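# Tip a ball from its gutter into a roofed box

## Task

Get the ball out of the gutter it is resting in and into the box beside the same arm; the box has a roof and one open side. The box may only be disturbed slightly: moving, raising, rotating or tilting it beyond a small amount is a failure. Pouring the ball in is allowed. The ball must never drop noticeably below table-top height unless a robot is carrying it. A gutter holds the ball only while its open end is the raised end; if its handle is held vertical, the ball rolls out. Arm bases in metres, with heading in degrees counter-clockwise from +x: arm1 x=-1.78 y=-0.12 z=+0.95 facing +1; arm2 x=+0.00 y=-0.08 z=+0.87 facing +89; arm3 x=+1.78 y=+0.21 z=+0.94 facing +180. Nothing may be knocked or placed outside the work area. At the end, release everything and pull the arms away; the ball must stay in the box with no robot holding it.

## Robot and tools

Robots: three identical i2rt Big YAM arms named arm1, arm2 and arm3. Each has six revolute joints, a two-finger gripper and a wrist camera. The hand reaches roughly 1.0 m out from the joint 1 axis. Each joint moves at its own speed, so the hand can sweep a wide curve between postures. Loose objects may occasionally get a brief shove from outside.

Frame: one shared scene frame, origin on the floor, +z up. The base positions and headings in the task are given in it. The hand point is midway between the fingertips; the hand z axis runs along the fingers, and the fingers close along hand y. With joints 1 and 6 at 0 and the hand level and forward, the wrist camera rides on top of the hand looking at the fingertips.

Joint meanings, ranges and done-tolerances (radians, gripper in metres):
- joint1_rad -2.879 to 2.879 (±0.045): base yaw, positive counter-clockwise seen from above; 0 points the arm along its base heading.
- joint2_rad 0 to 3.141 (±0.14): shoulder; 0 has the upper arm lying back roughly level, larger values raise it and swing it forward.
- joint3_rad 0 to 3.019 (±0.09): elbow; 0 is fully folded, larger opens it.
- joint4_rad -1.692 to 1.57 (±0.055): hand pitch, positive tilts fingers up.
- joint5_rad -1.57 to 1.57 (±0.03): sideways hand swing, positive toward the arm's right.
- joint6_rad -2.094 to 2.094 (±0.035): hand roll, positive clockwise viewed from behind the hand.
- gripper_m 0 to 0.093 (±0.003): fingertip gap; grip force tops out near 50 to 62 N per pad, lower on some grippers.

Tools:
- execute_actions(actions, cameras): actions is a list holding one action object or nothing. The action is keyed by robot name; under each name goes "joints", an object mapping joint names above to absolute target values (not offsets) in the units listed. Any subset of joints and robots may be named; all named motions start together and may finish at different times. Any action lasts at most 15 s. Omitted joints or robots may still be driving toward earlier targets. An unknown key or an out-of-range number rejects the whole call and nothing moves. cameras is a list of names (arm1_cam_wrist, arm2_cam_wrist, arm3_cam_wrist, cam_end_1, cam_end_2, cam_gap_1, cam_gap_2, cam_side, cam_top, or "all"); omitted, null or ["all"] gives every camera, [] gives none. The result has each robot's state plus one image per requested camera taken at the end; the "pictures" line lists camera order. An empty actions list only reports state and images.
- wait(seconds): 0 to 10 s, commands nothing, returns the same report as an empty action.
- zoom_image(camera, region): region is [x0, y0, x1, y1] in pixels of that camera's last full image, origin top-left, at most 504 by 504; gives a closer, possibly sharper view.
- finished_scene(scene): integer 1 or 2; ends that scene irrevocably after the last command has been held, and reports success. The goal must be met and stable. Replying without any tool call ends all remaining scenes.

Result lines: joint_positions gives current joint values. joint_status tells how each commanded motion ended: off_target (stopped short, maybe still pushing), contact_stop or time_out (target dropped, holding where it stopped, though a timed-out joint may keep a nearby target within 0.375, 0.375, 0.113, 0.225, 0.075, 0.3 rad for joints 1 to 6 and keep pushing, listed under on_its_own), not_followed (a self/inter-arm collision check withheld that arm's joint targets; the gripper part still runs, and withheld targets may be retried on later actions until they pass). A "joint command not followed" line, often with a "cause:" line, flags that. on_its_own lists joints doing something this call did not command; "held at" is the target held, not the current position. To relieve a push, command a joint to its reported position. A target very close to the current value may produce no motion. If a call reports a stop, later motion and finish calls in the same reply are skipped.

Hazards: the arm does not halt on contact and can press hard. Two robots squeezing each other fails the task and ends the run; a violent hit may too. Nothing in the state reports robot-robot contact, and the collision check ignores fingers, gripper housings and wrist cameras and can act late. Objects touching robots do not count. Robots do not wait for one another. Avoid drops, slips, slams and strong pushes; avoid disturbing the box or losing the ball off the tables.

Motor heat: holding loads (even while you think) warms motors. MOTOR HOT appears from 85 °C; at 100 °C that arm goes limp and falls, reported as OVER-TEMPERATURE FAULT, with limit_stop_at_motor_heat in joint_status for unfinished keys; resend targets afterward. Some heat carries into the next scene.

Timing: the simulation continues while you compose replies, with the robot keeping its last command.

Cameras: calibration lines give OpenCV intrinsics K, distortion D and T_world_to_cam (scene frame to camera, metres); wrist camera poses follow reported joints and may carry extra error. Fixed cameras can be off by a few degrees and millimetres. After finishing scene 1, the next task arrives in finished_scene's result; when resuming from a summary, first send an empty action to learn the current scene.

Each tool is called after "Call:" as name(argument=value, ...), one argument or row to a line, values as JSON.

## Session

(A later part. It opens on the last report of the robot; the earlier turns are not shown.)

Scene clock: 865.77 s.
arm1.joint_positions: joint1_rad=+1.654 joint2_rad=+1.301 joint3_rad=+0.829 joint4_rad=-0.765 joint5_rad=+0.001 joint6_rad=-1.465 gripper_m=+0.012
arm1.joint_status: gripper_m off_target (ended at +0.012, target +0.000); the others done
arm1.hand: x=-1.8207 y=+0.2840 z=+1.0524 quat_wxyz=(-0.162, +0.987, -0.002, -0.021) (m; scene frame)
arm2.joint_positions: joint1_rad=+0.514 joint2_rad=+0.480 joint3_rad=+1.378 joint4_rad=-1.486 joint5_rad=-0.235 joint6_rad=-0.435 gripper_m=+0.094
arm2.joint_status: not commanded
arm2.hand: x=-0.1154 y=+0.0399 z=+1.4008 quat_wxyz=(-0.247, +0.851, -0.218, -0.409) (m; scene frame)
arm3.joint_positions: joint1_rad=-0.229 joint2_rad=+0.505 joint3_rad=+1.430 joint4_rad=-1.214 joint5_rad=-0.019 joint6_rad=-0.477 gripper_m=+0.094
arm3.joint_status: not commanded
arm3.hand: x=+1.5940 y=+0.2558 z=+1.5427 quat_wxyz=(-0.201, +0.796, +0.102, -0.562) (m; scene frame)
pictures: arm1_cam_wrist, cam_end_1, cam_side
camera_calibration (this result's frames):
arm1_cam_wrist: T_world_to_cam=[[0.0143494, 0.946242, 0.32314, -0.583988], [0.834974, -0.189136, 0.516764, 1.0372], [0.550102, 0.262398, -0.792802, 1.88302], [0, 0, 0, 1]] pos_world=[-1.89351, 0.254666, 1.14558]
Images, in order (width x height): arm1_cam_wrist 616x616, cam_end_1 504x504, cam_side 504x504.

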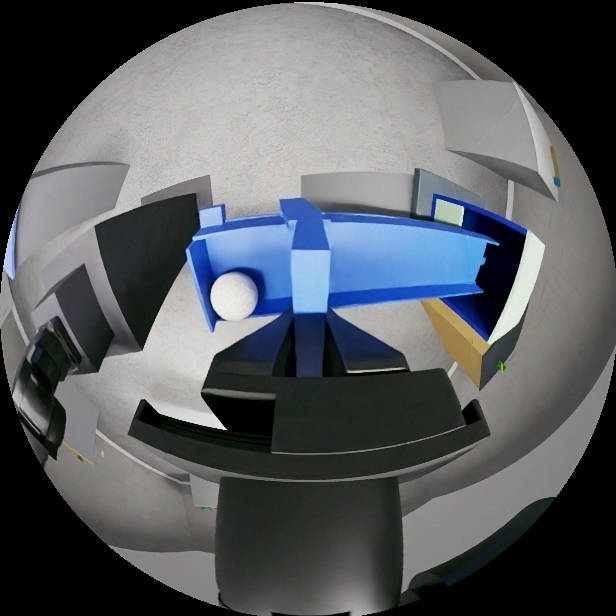

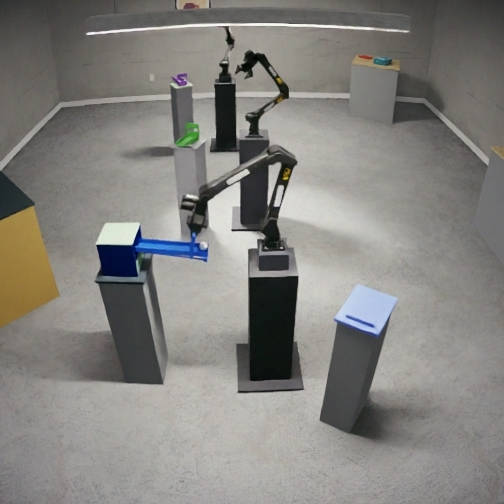

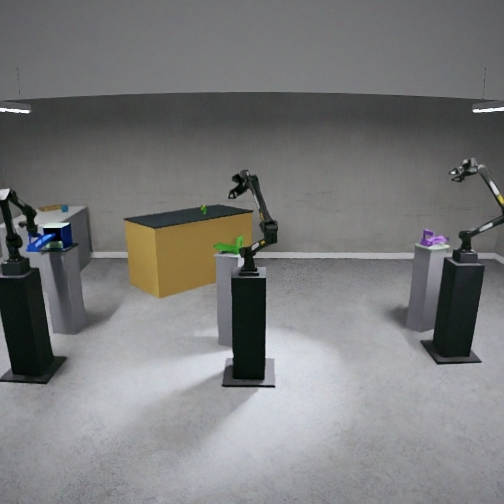

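Call:
zoom_image(
  camera="cam_end_1",
  region=[90, 205, 240, 295],
)

Call:
zoom_image(
  camera="cam_side",
  region=[10, 200, 90, 265],
)

Call:
zoom_image(
  camera="arm1_cam_wrist",
  region=[400, 160, 600, 360],
)

Region (90, 205, 240, 295) of cam_end_1's 504x504 image, scaled by 3.360, with more detail than that image has; it fills the top 302 rows of this view, and the rest is white.

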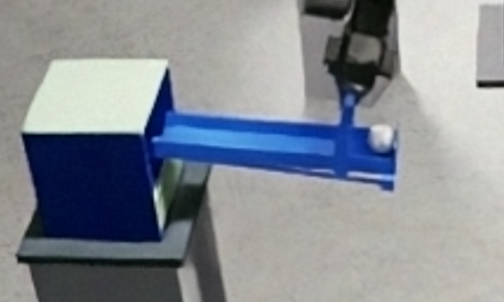

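Region (10, 200, 90, 265) of cam_side's 504x504 image, scaled by 6.300, with more detail than that image has; it fills the top 410 rows of this view, and the rest is white.

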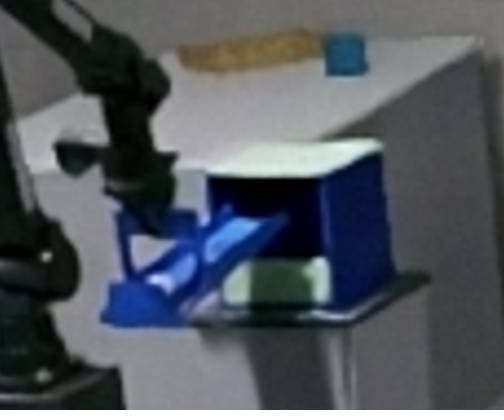

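Region (400, 160, 600, 360) of arm1_cam_wrist's 616x616 image, scaled by 2.520, with more detail than that image has.

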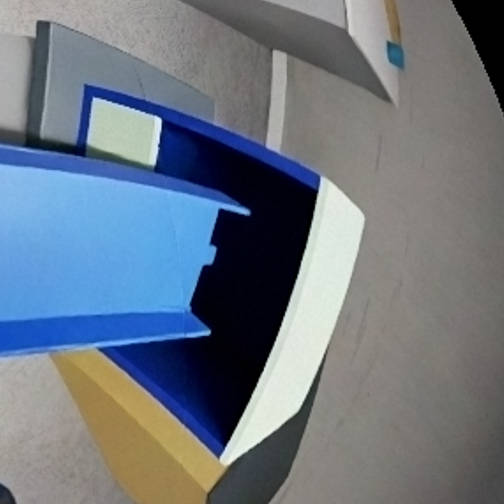

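Call:
execute_actions(
  actions=[
    {"arm1":{"joints":{"joint2_rad":1.337,"joint3_rad":0.914,"joint4_rad":-0.765,"gripper_m":0.0}}},
  ],
  cameras=[],
)

Call:
execute_actions(
  actions=[
    {"arm1":{"joints":{"joint2_rad":1.365,"joint3_rad":0.94,"joint4_rad":-0.765,"gripper_m":0.0}}},
  ],
  cameras=["arm1_cam_wrist","cam_end_1","cam_side"],
)

Scene clock: 888.37 s.
arm1.joint_positions: joint1_rad=+1.654 joint2_rad=+1.329 joint3_rad=+0.853 joint4_rad=-0.765 joint5_rad=+0.001 joint6_rad=-1.465 gripper_m=+0.012
arm1.joint_status: gripper_m off_target (ended at +0.012, target +0.000); the others done
arm1.hand: x=-1.8217 y=+0.2931 z=+1.0514 quat_wxyz=(-0.160, +0.987, -0.002, -0.021) (m; scene frame)
arm2.joint_positions: joint1_rad=+0.514 joint2_rad=+0.480 joint3_rad=+1.378 joint4_rad=-1.486 joint5_rad=-0.235 joint6_rad=-0.435 gripper_m=+0.094
arm2.joint_status: not commanded
arm2.hand: x=-0.1154 y=+0.0399 z=+1.4008 quat_wxyz=(-0.247, +0.851, -0.218, -0.409) (m; scene frame)
arm3.joint_positions: joint1_rad=-0.229 joint2_rad=+0.505 joint3_rad=+1.430 joint4_rad=-1.214 joint5_rad=-0.019 joint6_rad=-0.477 gripper_m=+0.094
arm3.joint_status: not commanded
arm3.hand: x=+1.5940 y=+0.2558 z=+1.5427 quat_wxyz=(-0.201, +0.796, +0.102, -0.562) (m; scene frame)
pictures: none
No camera images: the call's "cameras" was empty. Leave "cameras" out to get every camera's image.

Scene clock: 888.97 s.
arm1.joint_positions: joint1_rad=+1.654 joint2_rad=+1.357 joint3_rad=+0.879 joint4_rad=-0.765 joint5_rad=+0.001 joint6_rad=-1.465 gripper_m=+0.012
arm1.joint_status: gripper_m off_target (ended at +0.012, target +0.000); the others done
arm1.hand: x=-1.8227 y=+0.3031 z=+1.0511 quat_wxyz=(-0.159, +0.987, -0.002, -0.021) (m; scene frame)
arm2.joint_positions: joint1_rad=+0.514 joint2_rad=+0.480 joint3_rad=+1.378 joint4_rad=-1.486 joint5_rad=-0.235 joint6_rad=-0.435 gripper_m=+0.094
arm2.joint_status: not commanded
arm2.hand: x=-0.1154 y=+0.0399 z=+1.4008 quat_wxyz=(-0.247, +0.851, -0.218, -0.409) (m; scene frame)
arm3.joint_positions: joint1_rad=-0.229 joint2_rad=+0.505 joint3_rad=+1.430 joint4_rad=-1.214 joint5_rad=-0.019 joint6_rad=-0.477 gripper_m=+0.094
arm3.joint_status: not commanded
arm3.hand: x=+1.5940 y=+0.2558 z=+1.5427 quat_wxyz=(-0.201, +0.796, +0.102, -0.562) (m; scene frame)
pictures: arm1_cam_wrist, cam_end_1, cam_side
camera_calibration (this result's frames):
arm1_cam_wrist: T_world_to_cam=[[0.0140964, 0.948187, 0.317399, -0.596613], [0.834657, -0.185949, 0.518431, 1.03985], [0.55059, 0.257611, -0.794032, 1.88173], [0, 0, 0, 1]] pos_world=[-1.89557, 0.274305, 1.14443]
Images, in order (width x height): arm1_cam_wrist 616x616, cam_end_1 504x504, cam_side 504x504.

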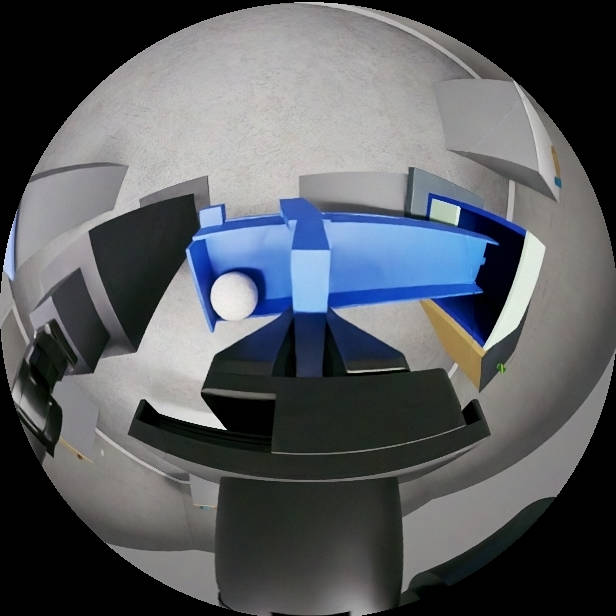

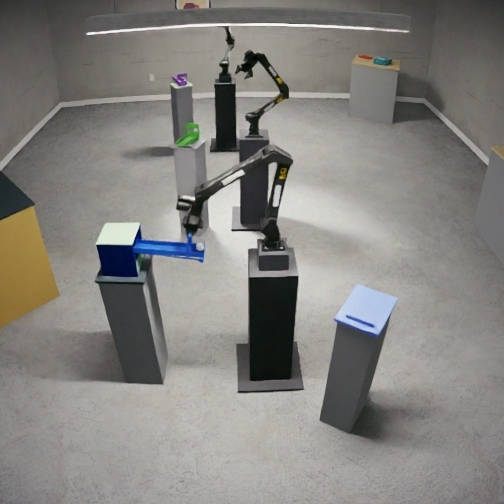

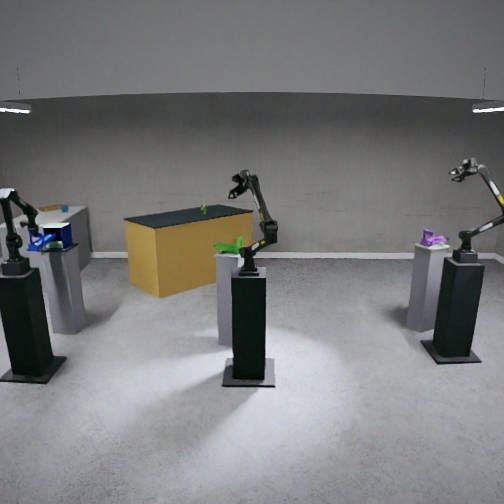

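Call:
zoom_image(
  camera="cam_end_1",
  region=[90, 205, 240, 295],
)

Call:
zoom_image(
  camera="cam_side",
  region=[10, 200, 90, 265],
)

Call:
zoom_image(
  camera="arm1_cam_wrist",
  region=[400, 160, 600, 360],
)

Region (90, 205, 240, 295) of cam_end_1's 504x504 image, scaled by 3.360, with more detail than that image has; it fills the top 302 rows of this view, and the rest is white.

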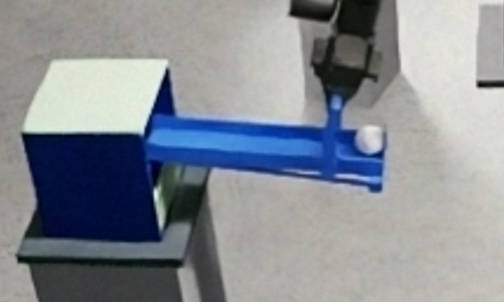

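Region (10, 200, 90, 265) of cam_side's 504x504 image, scaled by 6.300, with more detail than that image has; it fills the top 410 rows of this view, and the rest is white.

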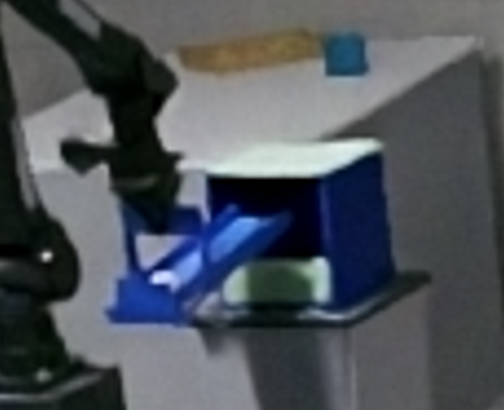

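Region (400, 160, 600, 360) of arm1_cam_wrist's 616x616 image, scaled by 2.520, with more detail than that image has.

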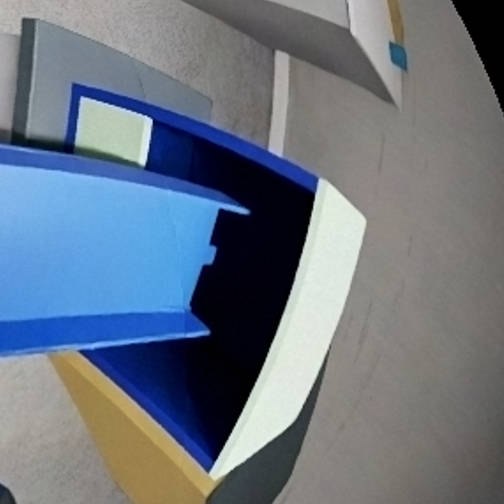

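Call:
execute_actions(
  actions=[
    {"arm1":{"joints":{"joint2_rad":1.385,"joint3_rad":0.999,"joint4_rad":-0.84,"gripper_m":0.0}}},
  ],
  cameras=[],
)

Scene clock: 941.00 s.
arm1.joint_positions: joint1_rad=+1.654 joint2_rad=+1.379 joint3_rad=+0.941 joint4_rad=-0.835 joint5_rad=+0.001 joint6_rad=-1.465 gripper_m=+0.012
arm1.joint_status: gripper_m off_target (ended at +0.012, target +0.000); the others done
arm1.hand: x=-1.8235 y=+0.3113 z=+1.0630 quat_wxyz=(-0.144, +0.989, -0.002, -0.019) (m; scene frame)
arm2.joint_positions: joint1_rad=+0.514 joint2_rad=+0.480 joint3_rad=+1.378 joint4_rad=-1.486 joint5_rad=-0.235 joint6_rad=-0.435 gripper_m=+0.094
arm2.joint_status: not commanded
arm2.hand: x=-0.1154 y=+0.0399 z=+1.4008 quat_wxyz=(-0.247, +0.851, -0.218, -0.409) (m; scene frame)
arm3.joint_positions: joint1_rad=-0.229 joint2_rad=+0.505 joint3_rad=+1.430 joint4_rad=-1.214 joint5_rad=-0.019 joint6_rad=-0.477 gripper_m=+0.094
arm3.joint_status: not commanded
arm3.hand: x=+1.5940 y=+0.2558 z=+1.5427 quat_wxyz=(-0.201, +0.796, +0.102, -0.562) (m; scene frame)
pictures: none
No camera images: the call's "cameras" was empty. Leave "cameras" out to get every camera's image.

Call:
execute_actions(
  actions=[
    {"arm1":{"joints":{"joint2_rad":1.407,"joint3_rad":1.057,"joint4_rad":-0.912,"gripper_m":0.0}}},
  ],
  cameras=[],
)

Call:
execute_actions(
  actions=[
    {"arm1":{"joints":{"joint2_rad":1.424,"joint3_rad":1.108,"joint4_rad":-0.983,"gripper_m":0.0}}},
  ],
  cameras=["arm1_cam_wrist","cam_side"],
)

Scene clock: 948.03 s.
arm1.joint_positions: joint1_rad=+1.654 joint2_rad=+1.400 joint3_rad=+0.998 joint4_rad=-0.907 joint5_rad=+0.001 joint6_rad=-1.465 gripper_m=+0.012
arm1.joint_status: gripper_m off_target (ended at +0.012, target +0.000); the others done
arm1.hand: x=-1.8239 y=+0.3165 z=+1.0726 quat_wxyz=(-0.126, +0.992, -0.002, -0.017) (m; scene frame)
arm2.joint_positions: joint1_rad=+0.514 joint2_rad=+0.480 joint3_rad=+1.378 joint4_rad=-1.486 joint5_rad=-0.235 joint6_rad=-0.435 gripper_m=+0.094
arm2.joint_status: not commanded
arm2.hand: x=-0.1154 y=+0.0399 z=+1.4008 quat_wxyz=(-0.247, +0.851, -0.218, -0.409) (m; scene frame)
arm3.joint_positions: joint1_rad=-0.229 joint2_rad=+0.505 joint3_rad=+1.430 joint4_rad=-1.214 joint5_rad=-0.019 joint6_rad=-0.477 gripper_m=+0.094
arm3.joint_status: not commanded
arm3.hand: x=+1.5940 y=+0.2558 z=+1.5427 quat_wxyz=(-0.201, +0.796, +0.102, -0.562) (m; scene frame)
pictures: none
No camera images: the call's "cameras" was empty. Leave "cameras" out to get every camera's image.

Scene clock: 948.83 s.
arm1.joint_positions: joint1_rad=+1.654 joint2_rad=+1.416 joint3_rad=+1.048 joint4_rad=-0.977 joint5_rad=+0.001 joint6_rad=-1.465 gripper_m=+0.012
arm1.joint_status: gripper_m off_target (ended at +0.012, target +0.000); the others done
arm1.hand: x=-1.8241 y=+0.3189 z=+1.0827 quat_wxyz=(-0.109, +0.994, -0.002, -0.015) (m; scene frame)
arm2.joint_positions: joint1_rad=+0.514 joint2_rad=+0.480 joint3_rad=+1.378 joint4_rad=-1.486 joint5_rad=-0.235 joint6_rad=-0.435 gripper_m=+0.094
arm2.joint_status: not commanded
arm2.hand: x=-0.1154 y=+0.0399 z=+1.4008 quat_wxyz=(-0.247, +0.851, -0.218, -0.409) (m; scene frame)
arm3.joint_positions: joint1_rad=-0.229 joint2_rad=+0.505 joint3_rad=+1.430 joint4_rad=-1.214 joint5_rad=-0.019 joint6_rad=-0.477 gripper_m=+0.094
arm3.joint_status: not commanded
arm3.hand: x=+1.5940 y=+0.2558 z=+1.5427 quat_wxyz=(-0.201, +0.796, +0.102, -0.562) (m; scene frame)
pictures: arm1_cam_wrist, cam_side
camera_calibration (this result's frames):
arm1_cam_wrist: T_world_to_cam=[[0.0104143, 0.975358, 0.22038, -0.532022], [0.829209, -0.131595, 0.543227, 0.973422], [0.558842, 0.177084, -0.810146, 1.96171], [0, 0, 0, 1]] pos_world=[-1.89792, 0.299621, 1.17773]
Images, in order (width x height): arm1_cam_wrist 616x616, cam_side 504x504.

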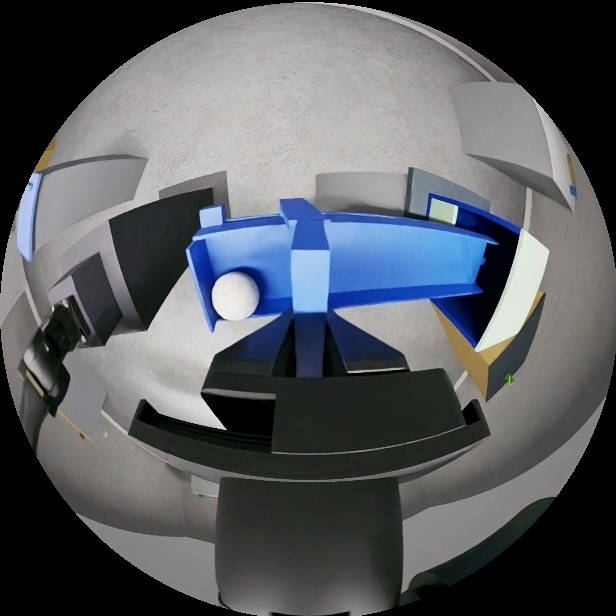

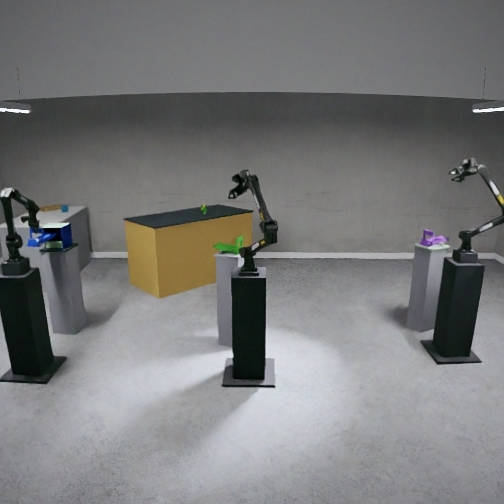

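Call:
zoom_image(
  camera="cam_side",
  region=[10, 200, 90, 265],
)

Call:
execute_actions(
  actions=[
    {"arm1":{"joints":{"joint2_rad":1.442,"joint3_rad":1.161,"joint4_rad":-1.053,"gripper_m":0.0}}},
  ],
  cameras=["arm1_cam_wrist","cam_side","cam_end_1"],
)

Region (10, 200, 90, 265) of cam_side's 504x504 image, scaled by 6.300, with more detail than that image has; it fills the top 410 rows of this view, and the rest is white.

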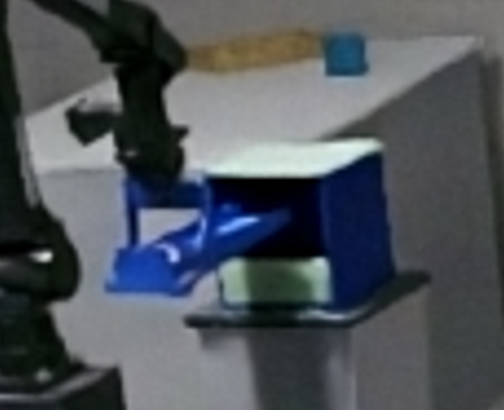

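Scene clock: 955.87 s.
arm1.joint_positions: joint1_rad=+1.654 joint2_rad=+1.434 joint3_rad=+1.101 joint4_rad=-1.047 joint5_rad=+0.001 joint6_rad=-1.465 gripper_m=+0.012
arm1.joint_status: gripper_m off_target (ended at +0.012, target +0.000); the others done
arm1.hand: x=-1.8244 y=+0.3223 z=+1.0931 quat_wxyz=(-0.091, +0.996, -0.002, -0.014) (m; scene frame)
arm2.joint_positions: joint1_rad=+0.514 joint2_rad=+0.480 joint3_rad=+1.378 joint4_rad=-1.486 joint5_rad=-0.235 joint6_rad=-0.435 gripper_m=+0.094
arm2.joint_status: not commanded
arm2.hand: x=-0.1154 y=+0.0399 z=+1.4008 quat_wxyz=(-0.247, +0.851, -0.218, -0.409) (m; scene frame)
arm3.joint_positions: joint1_rad=-0.229 joint2_rad=+0.505 joint3_rad=+1.430 joint4_rad=-1.214 joint5_rad=-0.019 joint6_rad=-0.477 gripper_m=+0.094
arm3.joint_status: not commanded
arm3.hand: x=+1.5940 y=+0.2558 z=+1.5427 quat_wxyz=(-0.201, +0.796, +0.102, -0.562) (m; scene frame)
pictures: arm1_cam_wrist, cam_end_1, cam_side
camera_calibration (this result's frames):
arm1_cam_wrist: T_world_to_cam=[[0.00937511, 0.982459, 0.186244, -0.504454], [0.827256, -0.112251, 0.550497, 0.95067], [0.561746, 0.14891, -0.813798, 1.98808], [0, 0, 0, 1]] pos_world=[-1.89851, 0.306273, 1.1885]
Images, in order (width x height): arm1_cam_wrist 616x616, cam_end_1 504x504, cam_side 504x504.

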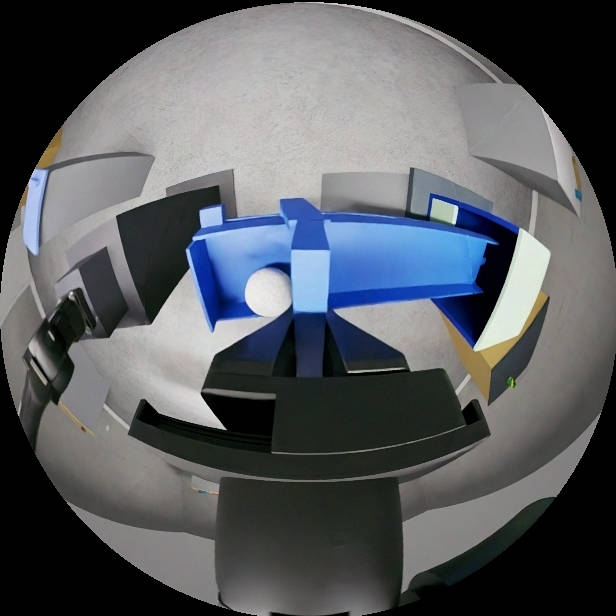

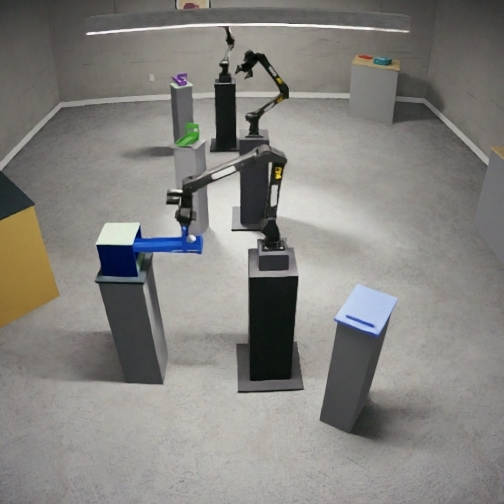

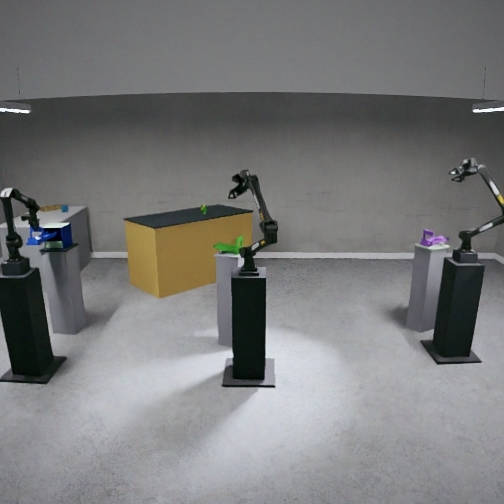

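Call:
execute_actions(
  actions=[
    {"arm1":{"joints":{"joint2_rad":1.463,"joint3_rad":1.215,"joint4_rad":-1.122,"gripper_m":0.0}}},
  ],
  cameras=["arm1_cam_wrist","cam_side","cam_end_1"],
)

Scene clock: 961.30 s.
arm1.joint_positions: joint1_rad=+1.654 joint2_rad=+1.453 joint3_rad=+1.158 joint4_rad=-1.115 joint5_rad=+0.001 joint6_rad=-1.465 gripper_m=+0.012
arm1.joint_status: gripper_m off_target (ended at +0.012, target +0.000); the others done
arm1.hand: x=-1.8248 y=+0.3266 z=+1.1055 quat_wxyz=(-0.076, +0.997, -0.001, -0.012) (m; scene frame)
arm2.joint_positions: joint1_rad=+0.514 joint2_rad=+0.480 joint3_rad=+1.378 joint4_rad=-1.486 joint5_rad=-0.235 joint6_rad=-0.435 gripper_m=+0.094
arm2.joint_status: not commanded
arm2.hand: x=-0.1154 y=+0.0399 z=+1.4008 quat_wxyz=(-0.247, +0.851, -0.218, -0.409) (m; scene frame)
arm3.joint_positions: joint1_rad=-0.229 joint2_rad=+0.505 joint3_rad=+1.430 joint4_rad=-1.214 joint5_rad=-0.019 joint6_rad=-0.477 gripper_m=+0.094
arm3.joint_status: not commanded
arm3.hand: x=+1.5940 y=+0.2558 z=+1.5427 quat_wxyz=(-0.201, +0.796, +0.102, -0.562) (m; scene frame)
pictures: arm1_cam_wrist, cam_end_1, cam_side
camera_calibration (this result's frames):
arm1_cam_wrist: T_world_to_cam=[[0.0085813, 0.987608, 0.156704, -0.481484], [0.825769, -0.0953775, 0.555886, 0.930527], [0.563943, 0.124631, -0.816355, 2.01246], [0, 0, 0, 1]] pos_world=[-1.89918, 0.313453, 1.20107]
Images, in order (width x height): arm1_cam_wrist 616x616, cam_end_1 504x504, cam_side 504x504.

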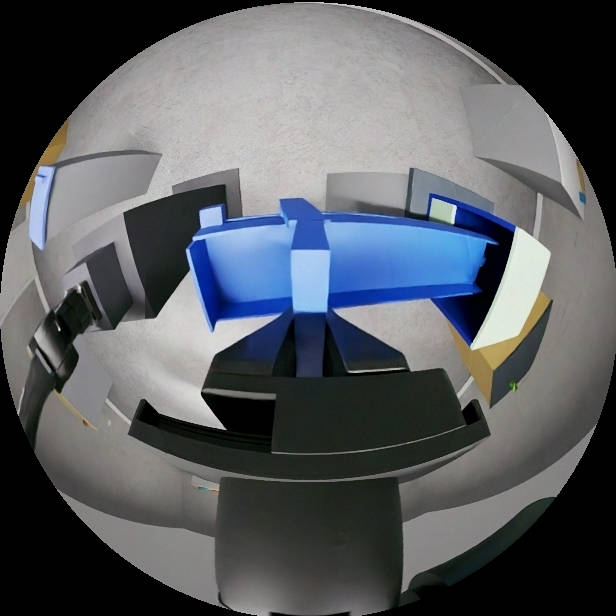

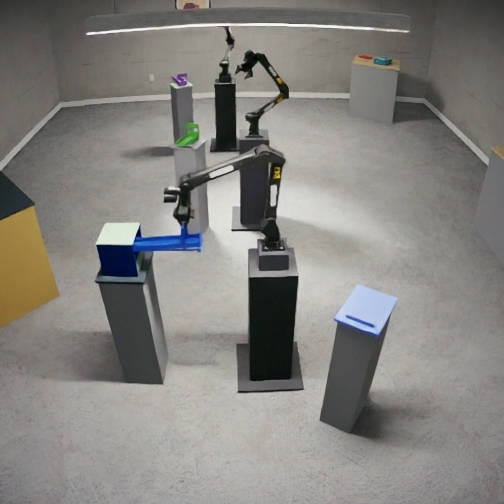

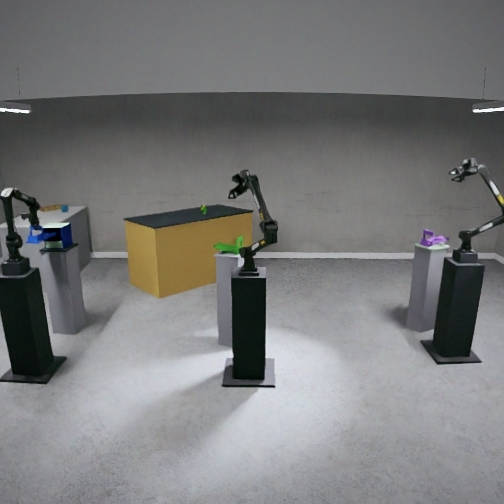

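Call:
zoom_image(
  camera="arm1_cam_wrist",
  region=[380, 150, 600, 370],
)

Call:
zoom_image(
  camera="cam_side",
  region=[10, 200, 90, 265],
)

Call:
zoom_image(
  camera="cam_end_1",
  region=[70, 190, 250, 400],
)

Region (380, 150, 600, 370) of arm1_cam_wrist's 616x616 image, scaled by 2.291, with more detail than that image has.

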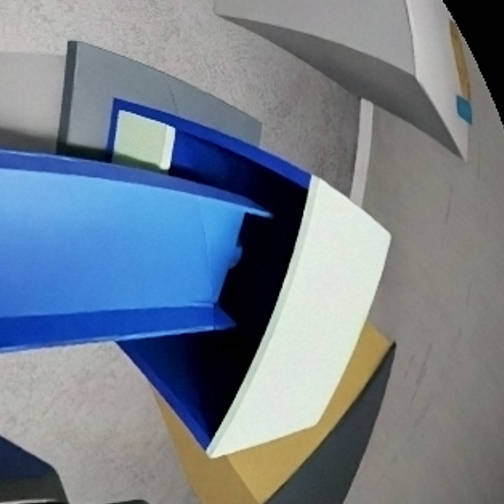

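Region (10, 200, 90, 265) of cam_side's 504x504 image, scaled by 6.300, with more detail than that image has; it fills the top 410 rows of this view, and the rest is white.

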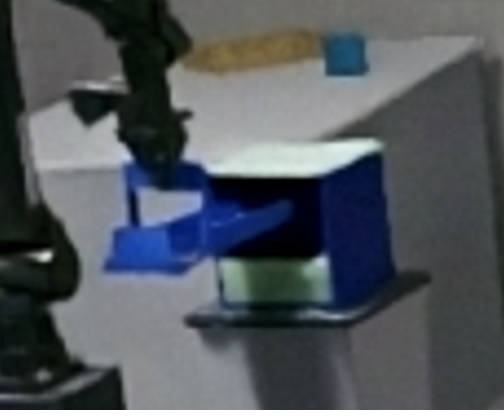

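Region (70, 190, 250, 400) of cam_end_1's 504x504 image, scaled by 2.400, with more detail than that image has; it fills the left 432 columns of this view, and the rest is white.

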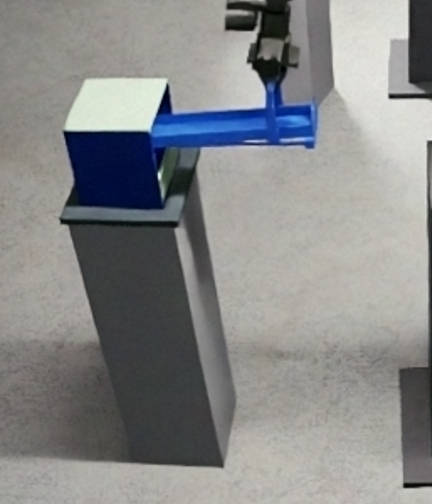

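Call:
execute_actions(
  actions=[
    {"arm1":{"joints":{"joint2_rad":1.396,"joint3_rad":1.146,"joint4_rad":-1.115,"gripper_m":0.0}}},
  ],
  cameras=["cam_side"],
)

Scene clock: 980.23 s.
arm1.joint_positions: joint1_rad=+1.654 joint2_rad=+1.431 joint3_rad=+1.138 joint4_rad=-1.115 joint5_rad=+0.001 joint6_rad=-1.465 gripper_m=+0.012
arm1.joint_status: gripper_m off_target (ended at +0.012, target +0.000); the others done
arm1.hand: x=-1.8240 y=+0.3189 z=+1.1067 quat_wxyz=(-0.077, +0.997, -0.001, -0.012) (m; scene frame)
arm2.joint_positions: joint1_rad=+0.514 joint2_rad=+0.480 joint3_rad=+1.378 joint4_rad=-1.486 joint5_rad=-0.235 joint6_rad=-0.435 gripper_m=+0.094
arm2.joint_status: not commanded
arm2.hand: x=-0.1154 y=+0.0399 z=+1.4008 quat_wxyz=(-0.247, +0.851, -0.218, -0.409) (m; scene frame)
arm3.joint_positions: joint1_rad=-0.229 joint2_rad=+0.505 joint3_rad=+1.430 joint4_rad=-1.214 joint5_rad=-0.019 joint6_rad=-0.477 gripper_m=+0.094
arm3.joint_status: not commanded
arm3.hand: x=+1.5940 y=+0.2558 z=+1.5427 quat_wxyz=(-0.201, +0.796, +0.102, -0.562) (m; scene frame)
pictures: cam_side
Images, in order (width x height): cam_side 504x504.

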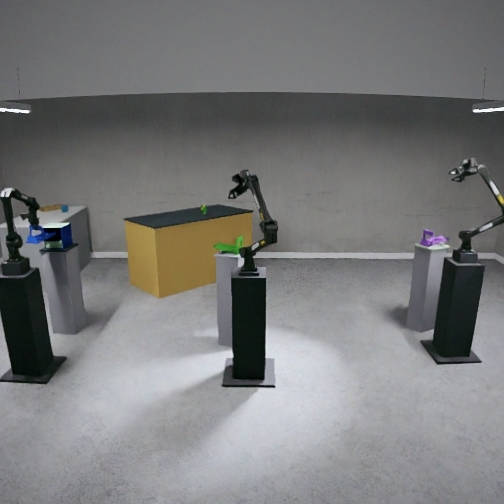

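Call:
execute_actions(
  actions=[
    {"arm1":{"joints":{"joint2_rad":1.358,"joint3_rad":1.112,"joint4_rad":-1.115,"gripper_m":0.0}}},
  ],
  cameras=[],
)

Scene clock: 985.40 s.
arm1.joint_positions: joint1_rad=+1.654 joint2_rad=+1.389 joint3_rad=+1.102 joint4_rad=-1.115 joint5_rad=+0.001 joint6_rad=-1.465 gripper_m=+0.012
arm1.joint_status: gripper_m off_target (ended at +0.012, target +0.000); the others done
arm1.hand: x=-1.8225 y=+0.3050 z=+1.1095 quat_wxyz=(-0.080, +0.997, -0.002, -0.013) (m; scene frame)
arm2.joint_positions: joint1_rad=+0.514 joint2_rad=+0.480 joint3_rad=+1.378 joint4_rad=-1.486 joint5_rad=-0.235 joint6_rad=-0.435 gripper_m=+0.094
arm2.joint_status: not commanded
arm2.hand: x=-0.1154 y=+0.0399 z=+1.4008 quat_wxyz=(-0.247, +0.851, -0.218, -0.409) (m; scene frame)
arm3.joint_positions: joint1_rad=-0.229 joint2_rad=+0.505 joint3_rad=+1.430 joint4_rad=-1.214 joint5_rad=-0.019 joint6_rad=-0.477 gripper_m=+0.094
arm3.joint_status: not commanded
arm3.hand: x=+1.5940 y=+0.2558 z=+1.5427 quat_wxyz=(-0.201, +0.796, +0.102, -0.562) (m; scene frame)
pictures: none
No camera images: the call's "cameras" was empty. Leave "cameras" out to get every camera's image.

Call:
execute_actions(
  actions=[
    {"arm1":{"joints":{"joint2_rad":1.314,"joint3_rad":1.066,"joint4_rad":-1.115,"gripper_m":0.0}}},
  ],
  cameras=[],
)

Call:
execute_actions(
  actions=[
    {"arm1":{"joints":{"joint2_rad":1.27,"joint3_rad":1.02,"joint4_rad":-1.115,"gripper_m":0.0}}},
  ],
  cameras=["cam_end_1","arm1_cam_wrist","cam_side"],
)

Scene clock: 992.70 s.
arm1.joint_positions: joint1_rad=+1.654 joint2_rad=+1.344 joint3_rad=+1.056 joint4_rad=-1.115 joint5_rad=+0.001 joint6_rad=-1.465 gripper_m=+0.012
arm1.joint_status: gripper_m off_target (ended at +0.012, target +0.000); the others done
arm1.hand: x=-1.8207 y=+0.2873 z=+1.1086 quat_wxyz=(-0.080, +0.997, -0.001, -0.012) (m; scene frame)
arm2.joint_positions: joint1_rad=+0.514 joint2_rad=+0.480 joint3_rad=+1.378 joint4_rad=-1.486 joint5_rad=-0.235 joint6_rad=-0.435 gripper_m=+0.094
arm2.joint_status: not commanded
arm2.hand: x=-0.1154 y=+0.0399 z=+1.4008 quat_wxyz=(-0.247, +0.851, -0.218, -0.409) (m; scene frame)
arm3.joint_positions: joint1_rad=-0.229 joint2_rad=+0.505 joint3_rad=+1.430 joint4_rad=-1.214 joint5_rad=-0.019 joint6_rad=-0.477 gripper_m=+0.094
arm3.joint_status: not commanded
arm3.hand: x=+1.5940 y=+0.2558 z=+1.5427 quat_wxyz=(-0.201, +0.796, +0.102, -0.562) (m; scene frame)
pictures: none
No camera images: the call's "cameras" was empty. Leave "cameras" out to get every camera's image.

Scene clock: 993.37 s.
arm1.joint_positions: joint1_rad=+1.654 joint2_rad=+1.299 joint3_rad=+1.009 joint4_rad=-1.115 joint5_rad=+0.001 joint6_rad=-1.465 gripper_m=+0.012
arm1.joint_status: gripper_m off_target (ended at +0.012, target +0.000); the others done
arm1.hand: x=-1.8188 y=+0.2697 z=+1.1071 quat_wxyz=(-0.079, +0.997, -0.001, -0.012) (m; scene frame)
arm2.joint_positions: joint1_rad=+0.514 joint2_rad=+0.480 joint3_rad=+1.378 joint4_rad=-1.486 joint5_rad=-0.235 joint6_rad=-0.435 gripper_m=+0.094
arm2.joint_status: not commanded
arm2.hand: x=-0.1154 y=+0.0399 z=+1.4008 quat_wxyz=(-0.247, +0.851, -0.218, -0.409) (m; scene frame)
arm3.joint_positions: joint1_rad=-0.229 joint2_rad=+0.505 joint3_rad=+1.430 joint4_rad=-1.214 joint5_rad=-0.019 joint6_rad=-0.477 gripper_m=+0.094
arm3.joint_status: not commanded
arm3.hand: x=+1.5940 y=+0.2558 z=+1.5427 quat_wxyz=(-0.201, +0.796, +0.102, -0.562) (m; scene frame)
pictures: arm1_cam_wrist, cam_end_1, cam_side
camera_calibration (this result's frames):
arm1_cam_wrist: T_world_to_cam=[[0.00872515, 0.9867, 0.162317, -0.431307], [0.826094, -0.0985793, 0.554844, 0.921899], [0.563465, 0.129248, -0.815967, 2.01498], [0, 0, 0, 1]] pos_world=[-1.89318, 0.25602, 1.20265]
Images, in order (width x height): arm1_cam_wrist 616x616, cam_end_1 504x504, cam_side 504x504.

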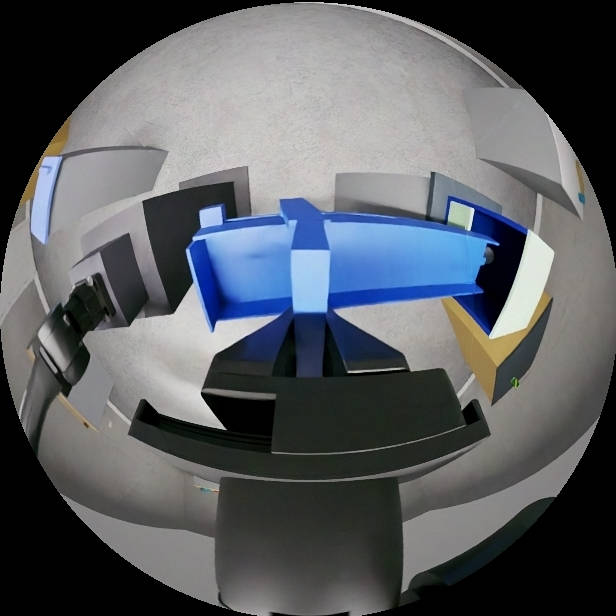

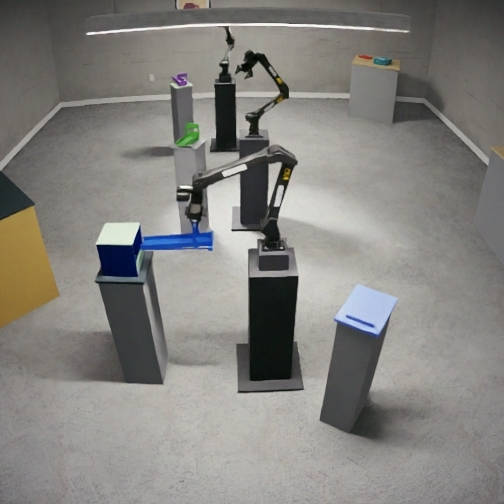

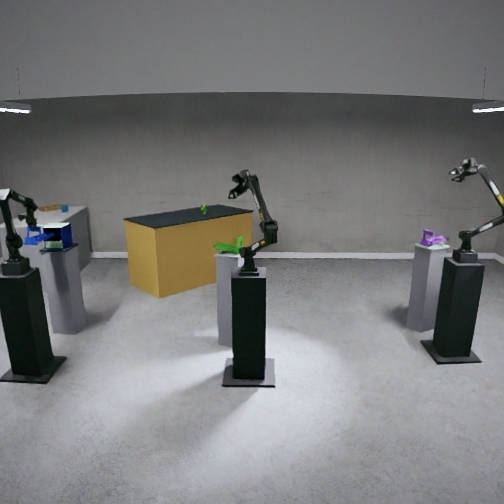

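Call:
zoom_image(
  camera="arm1_cam_wrist",
  region=[420, 170, 580, 350],
)

Call:
zoom_image(
  camera="cam_end_1",
  region=[90, 205, 240, 295],
)

Region (420, 170, 580, 350) of arm1_cam_wrist's 616x616 image, scaled by 2.800, with more detail than that image has.

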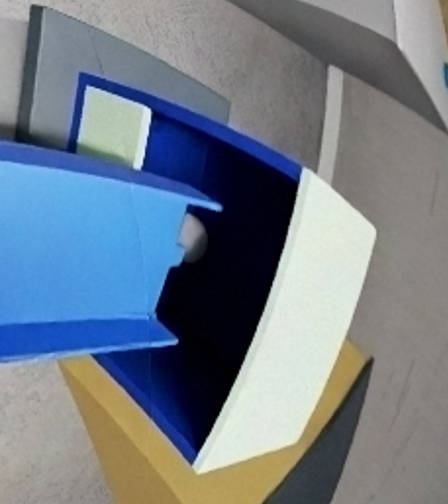

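Region (90, 205, 240, 295) of cam_end_1's 504x504 image, scaled by 3.360, with more detail than that image has; it fills the top 302 rows of this view, and the rest is white.

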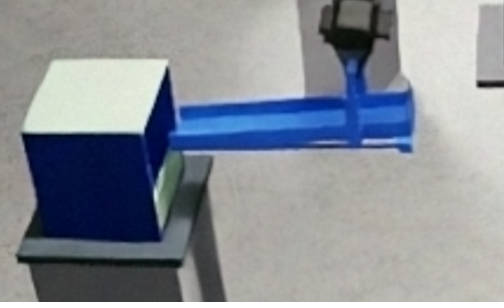

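Call:
execute_actions(
  actions=[
    {"arm1":{"joints":{"joint2_rad":1.222,"joint3_rad":0.97,"joint4_rad":-1.115,"gripper_m":0.0}}},
  ],
  cameras=[],
)

Call:
execute_actions(
  actions=[
    {"arm1":{"joints":{"joint2_rad":1.13,"joint3_rad":0.90,"joint4_rad":-1.115,"gripper_m":0.0}}},
  ],
  cameras=["cam_end_1"],
)

Scene clock: 1016.87 s.
arm1.joint_positions: joint1_rad=+1.654 joint2_rad=+1.249 joint3_rad=+0.959 joint4_rad=-1.115 joint5_rad=+0.001 joint6_rad=-1.465 gripper_m=+0.012
arm1.joint_status: gripper_m off_target (ended at +0.012, target +0.000); the others done
arm1.hand: x=-1.8168 y=+0.2505 z=+1.1046 quat_wxyz=(-0.079, +0.997, -0.001, -0.012) (m; scene frame)
arm2.joint_positions: joint1_rad=+0.514 joint2_rad=+0.480 joint3_rad=+1.378 joint4_rad=-1.486 joint5_rad=-0.235 joint6_rad=-0.435 gripper_m=+0.094
arm2.joint_status: not commanded
arm2.hand: x=-0.1154 y=+0.0399 z=+1.4008 quat_wxyz=(-0.247, +0.851, -0.218, -0.409) (m; scene frame)
arm3.joint_positions: joint1_rad=-0.229 joint2_rad=+0.505 joint3_rad=+1.430 joint4_rad=-1.214 joint5_rad=-0.019 joint6_rad=-0.477 gripper_m=+0.094
arm3.joint_status: not commanded
arm3.hand: x=+1.5940 y=+0.2558 z=+1.5427 quat_wxyz=(-0.201, +0.796, +0.102, -0.562) (m; scene frame)
pictures: none
No camera images: the call's "cameras" was empty. Leave "cameras" out to get every camera's image.

Scene clock: 1017.67 s.
arm1.joint_positions: joint1_rad=+1.654 joint2_rad=+1.148 joint3_rad=+0.886 joint4_rad=-1.115 joint5_rad=+0.001 joint6_rad=-1.465 gripper_m=+0.012
arm1.joint_status: gripper_m off_target (ended at +0.012, target +0.000); the others done
arm1.hand: x=-1.8139 y=+0.2224 z=+1.1090 quat_wxyz=(-0.093, +0.996, -0.002, -0.014) (m; scene frame)
arm2.joint_positions: joint1_rad=+0.514 joint2_rad=+0.480 joint3_rad=+1.378 joint4_rad=-1.486 joint5_rad=-0.235 joint6_rad=-0.435 gripper_m=+0.094
arm2.joint_status: not commanded
arm2.hand: x=-0.1154 y=+0.0399 z=+1.4008 quat_wxyz=(-0.247, +0.851, -0.218, -0.409) (m; scene frame)
arm3.joint_positions: joint1_rad=-0.229 joint2_rad=+0.505 joint3_rad=+1.430 joint4_rad=-1.214 joint5_rad=-0.019 joint6_rad=-0.477 gripper_m=+0.094
arm3.joint_status: not commanded
arm3.hand: x=+1.5940 y=+0.2558 z=+1.5427 quat_wxyz=(-0.201, +0.796, +0.102, -0.562) (m; scene frame)
pictures: cam_end_1
Images, in order (width x height): cam_end_1 504x504.

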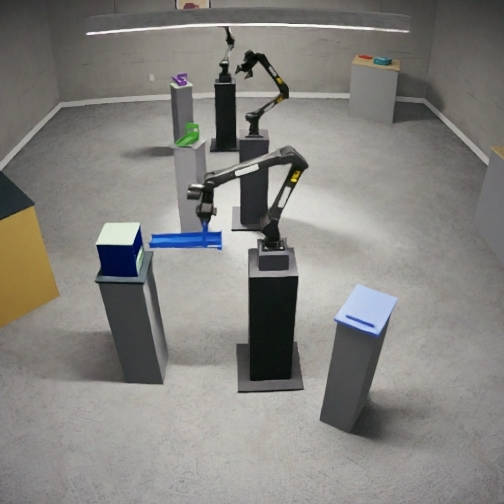

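Call:
execute_actions(
  actions=[
    {"arm1":{"joints":{"joint1_rad":1.15,"joint6_rad":-1.1,"gripper_m":0.0}}},
  ],
  cameras=["cam_end_1"],
)

Scene clock: 1054.30 s.
arm1.joint_positions: joint1_rad=+1.147 joint2_rad=+1.148 joint3_rad=+0.886 joint4_rad=-1.115 joint5_rad=+0.001 joint6_rad=-1.117 gripper_m=+0.012
arm1.joint_status: gripper_m off_target (ended at +0.012, target +0.000); the others done
arm1.hand: x=-1.6430 y=+0.1964 z=+1.1078 quat_wxyz=(-0.092, +0.906, -0.414, -0.004) (m; scene frame)
arm2.joint_positions: joint1_rad=+0.514 joint2_rad=+0.480 joint3_rad=+1.378 joint4_rad=-1.486 joint5_rad=-0.235 joint6_rad=-0.435 gripper_m=+0.094
arm2.joint_status: not commanded
arm2.hand: x=-0.1154 y=+0.0399 z=+1.4008 quat_wxyz=(-0.247, +0.851, -0.218, -0.409) (m; scene frame)
arm3.joint_positions: joint1_rad=-0.229 joint2_rad=+0.505 joint3_rad=+1.430 joint4_rad=-1.214 joint5_rad=-0.019 joint6_rad=-0.477 gripper_m=+0.094
arm3.joint_status: not commanded
arm3.hand: x=+1.5940 y=+0.2558 z=+1.5427 quat_wxyz=(-0.201, +0.796, +0.102, -0.562) (m; scene frame)
pictures: cam_end_1
Images, in order (width x height): cam_end_1 504x504.

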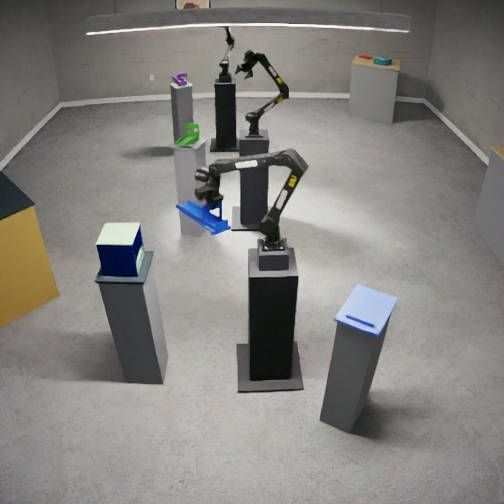

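Call:
execute_actions(
  actions=[
    {"arm1":{"joints":{"joint1_rad":-2.162,"joint2_rad":1.35,"joint3_rad":1.55,"joint4_rad":-1.45,"joint5_rad":0.222,"joint6_rad":-0.024,"gripper_m":0.0}}},
  ],
  cameras=["cam_end_1","arm1_cam_wrist","cam_side"],
)

Scene clock: 1065.83 s.
arm1.joint_positions: joint1_rad=-2.169 joint2_rad=+1.374 joint3_rad=+1.507 joint4_rad=-1.444 joint5_rad=+0.220 joint6_rad=-0.037 gripper_m=+0.011
arm1.joint_status: gripper_m off_target (ended at +0.011, target +0.000); the others done
arm1.hand: x=-2.0578 y=-0.4798 z=+1.2840 quat_wxyz=(+0.036, -0.864, -0.472, +0.169) (m; scene frame)
arm2.joint_positions: joint1_rad=+0.514 joint2_rad=+0.480 joint3_rad=+1.378 joint4_rad=-1.486 joint5_rad=-0.235 joint6_rad=-0.435 gripper_m=+0.094
arm2.joint_status: not commanded
arm2.hand: x=-0.1154 y=+0.0399 z=+1.4008 quat_wxyz=(-0.247, +0.851, -0.218, -0.409) (m; scene frame)
arm3.joint_positions: joint1_rad=-0.229 joint2_rad=+0.505 joint3_rad=+1.430 joint4_rad=-1.214 joint5_rad=-0.019 joint6_rad=-0.477 gripper_m=+0.094
arm3.joint_status: not commanded
arm3.hand: x=+1.5940 y=+0.2558 z=+1.5427 quat_wxyz=(-0.201, +0.796, +0.102, -0.562) (m; scene frame)
pictures: arm1_cam_wrist, cam_end_1, cam_side
camera_calibration (this result's frames):
arm1_cam_wrist: T_world_to_cam=[[-0.800573, 0.55492, 0.226155, -1.67291], [0.598795, 0.726368, 0.337393, 1.15456], [0.022954, 0.405528, -0.913794, 1.53681], [0, 0, 0, 1]] pos_world=[-2.06591, -0.533521, 1.39312]
Images, in order (width x height): arm1_cam_wrist 616x616, cam_end_1 504x504, cam_side 504x504.

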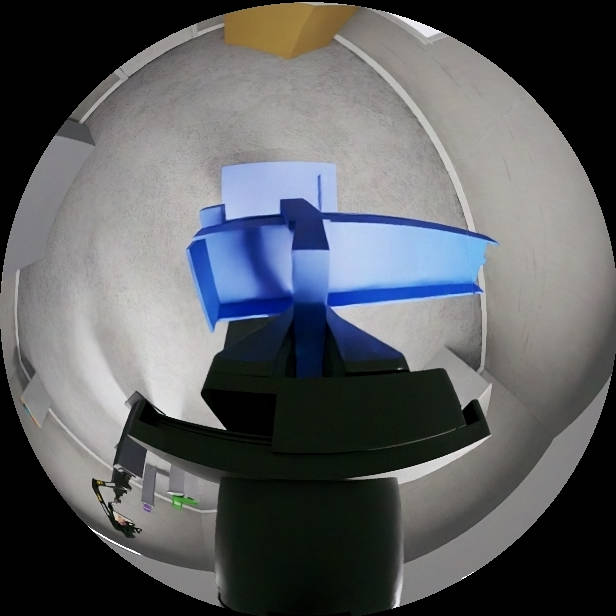

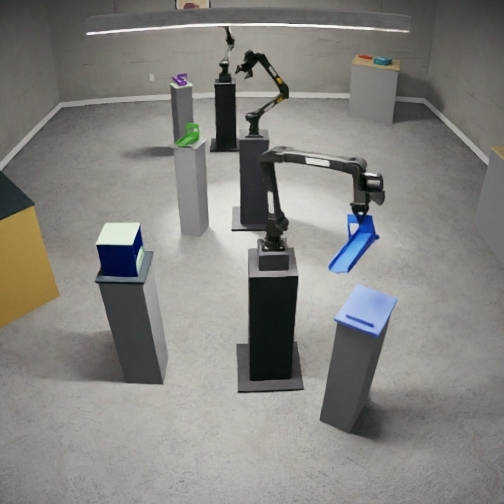

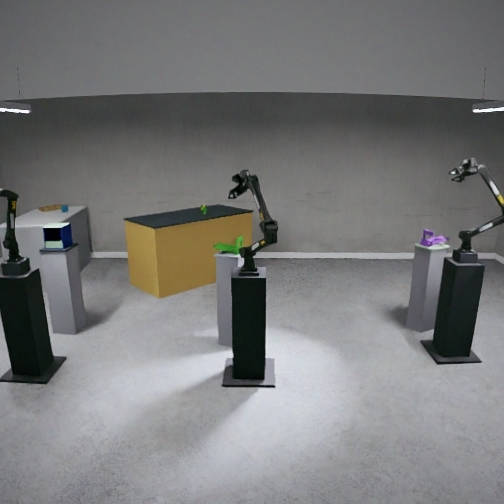

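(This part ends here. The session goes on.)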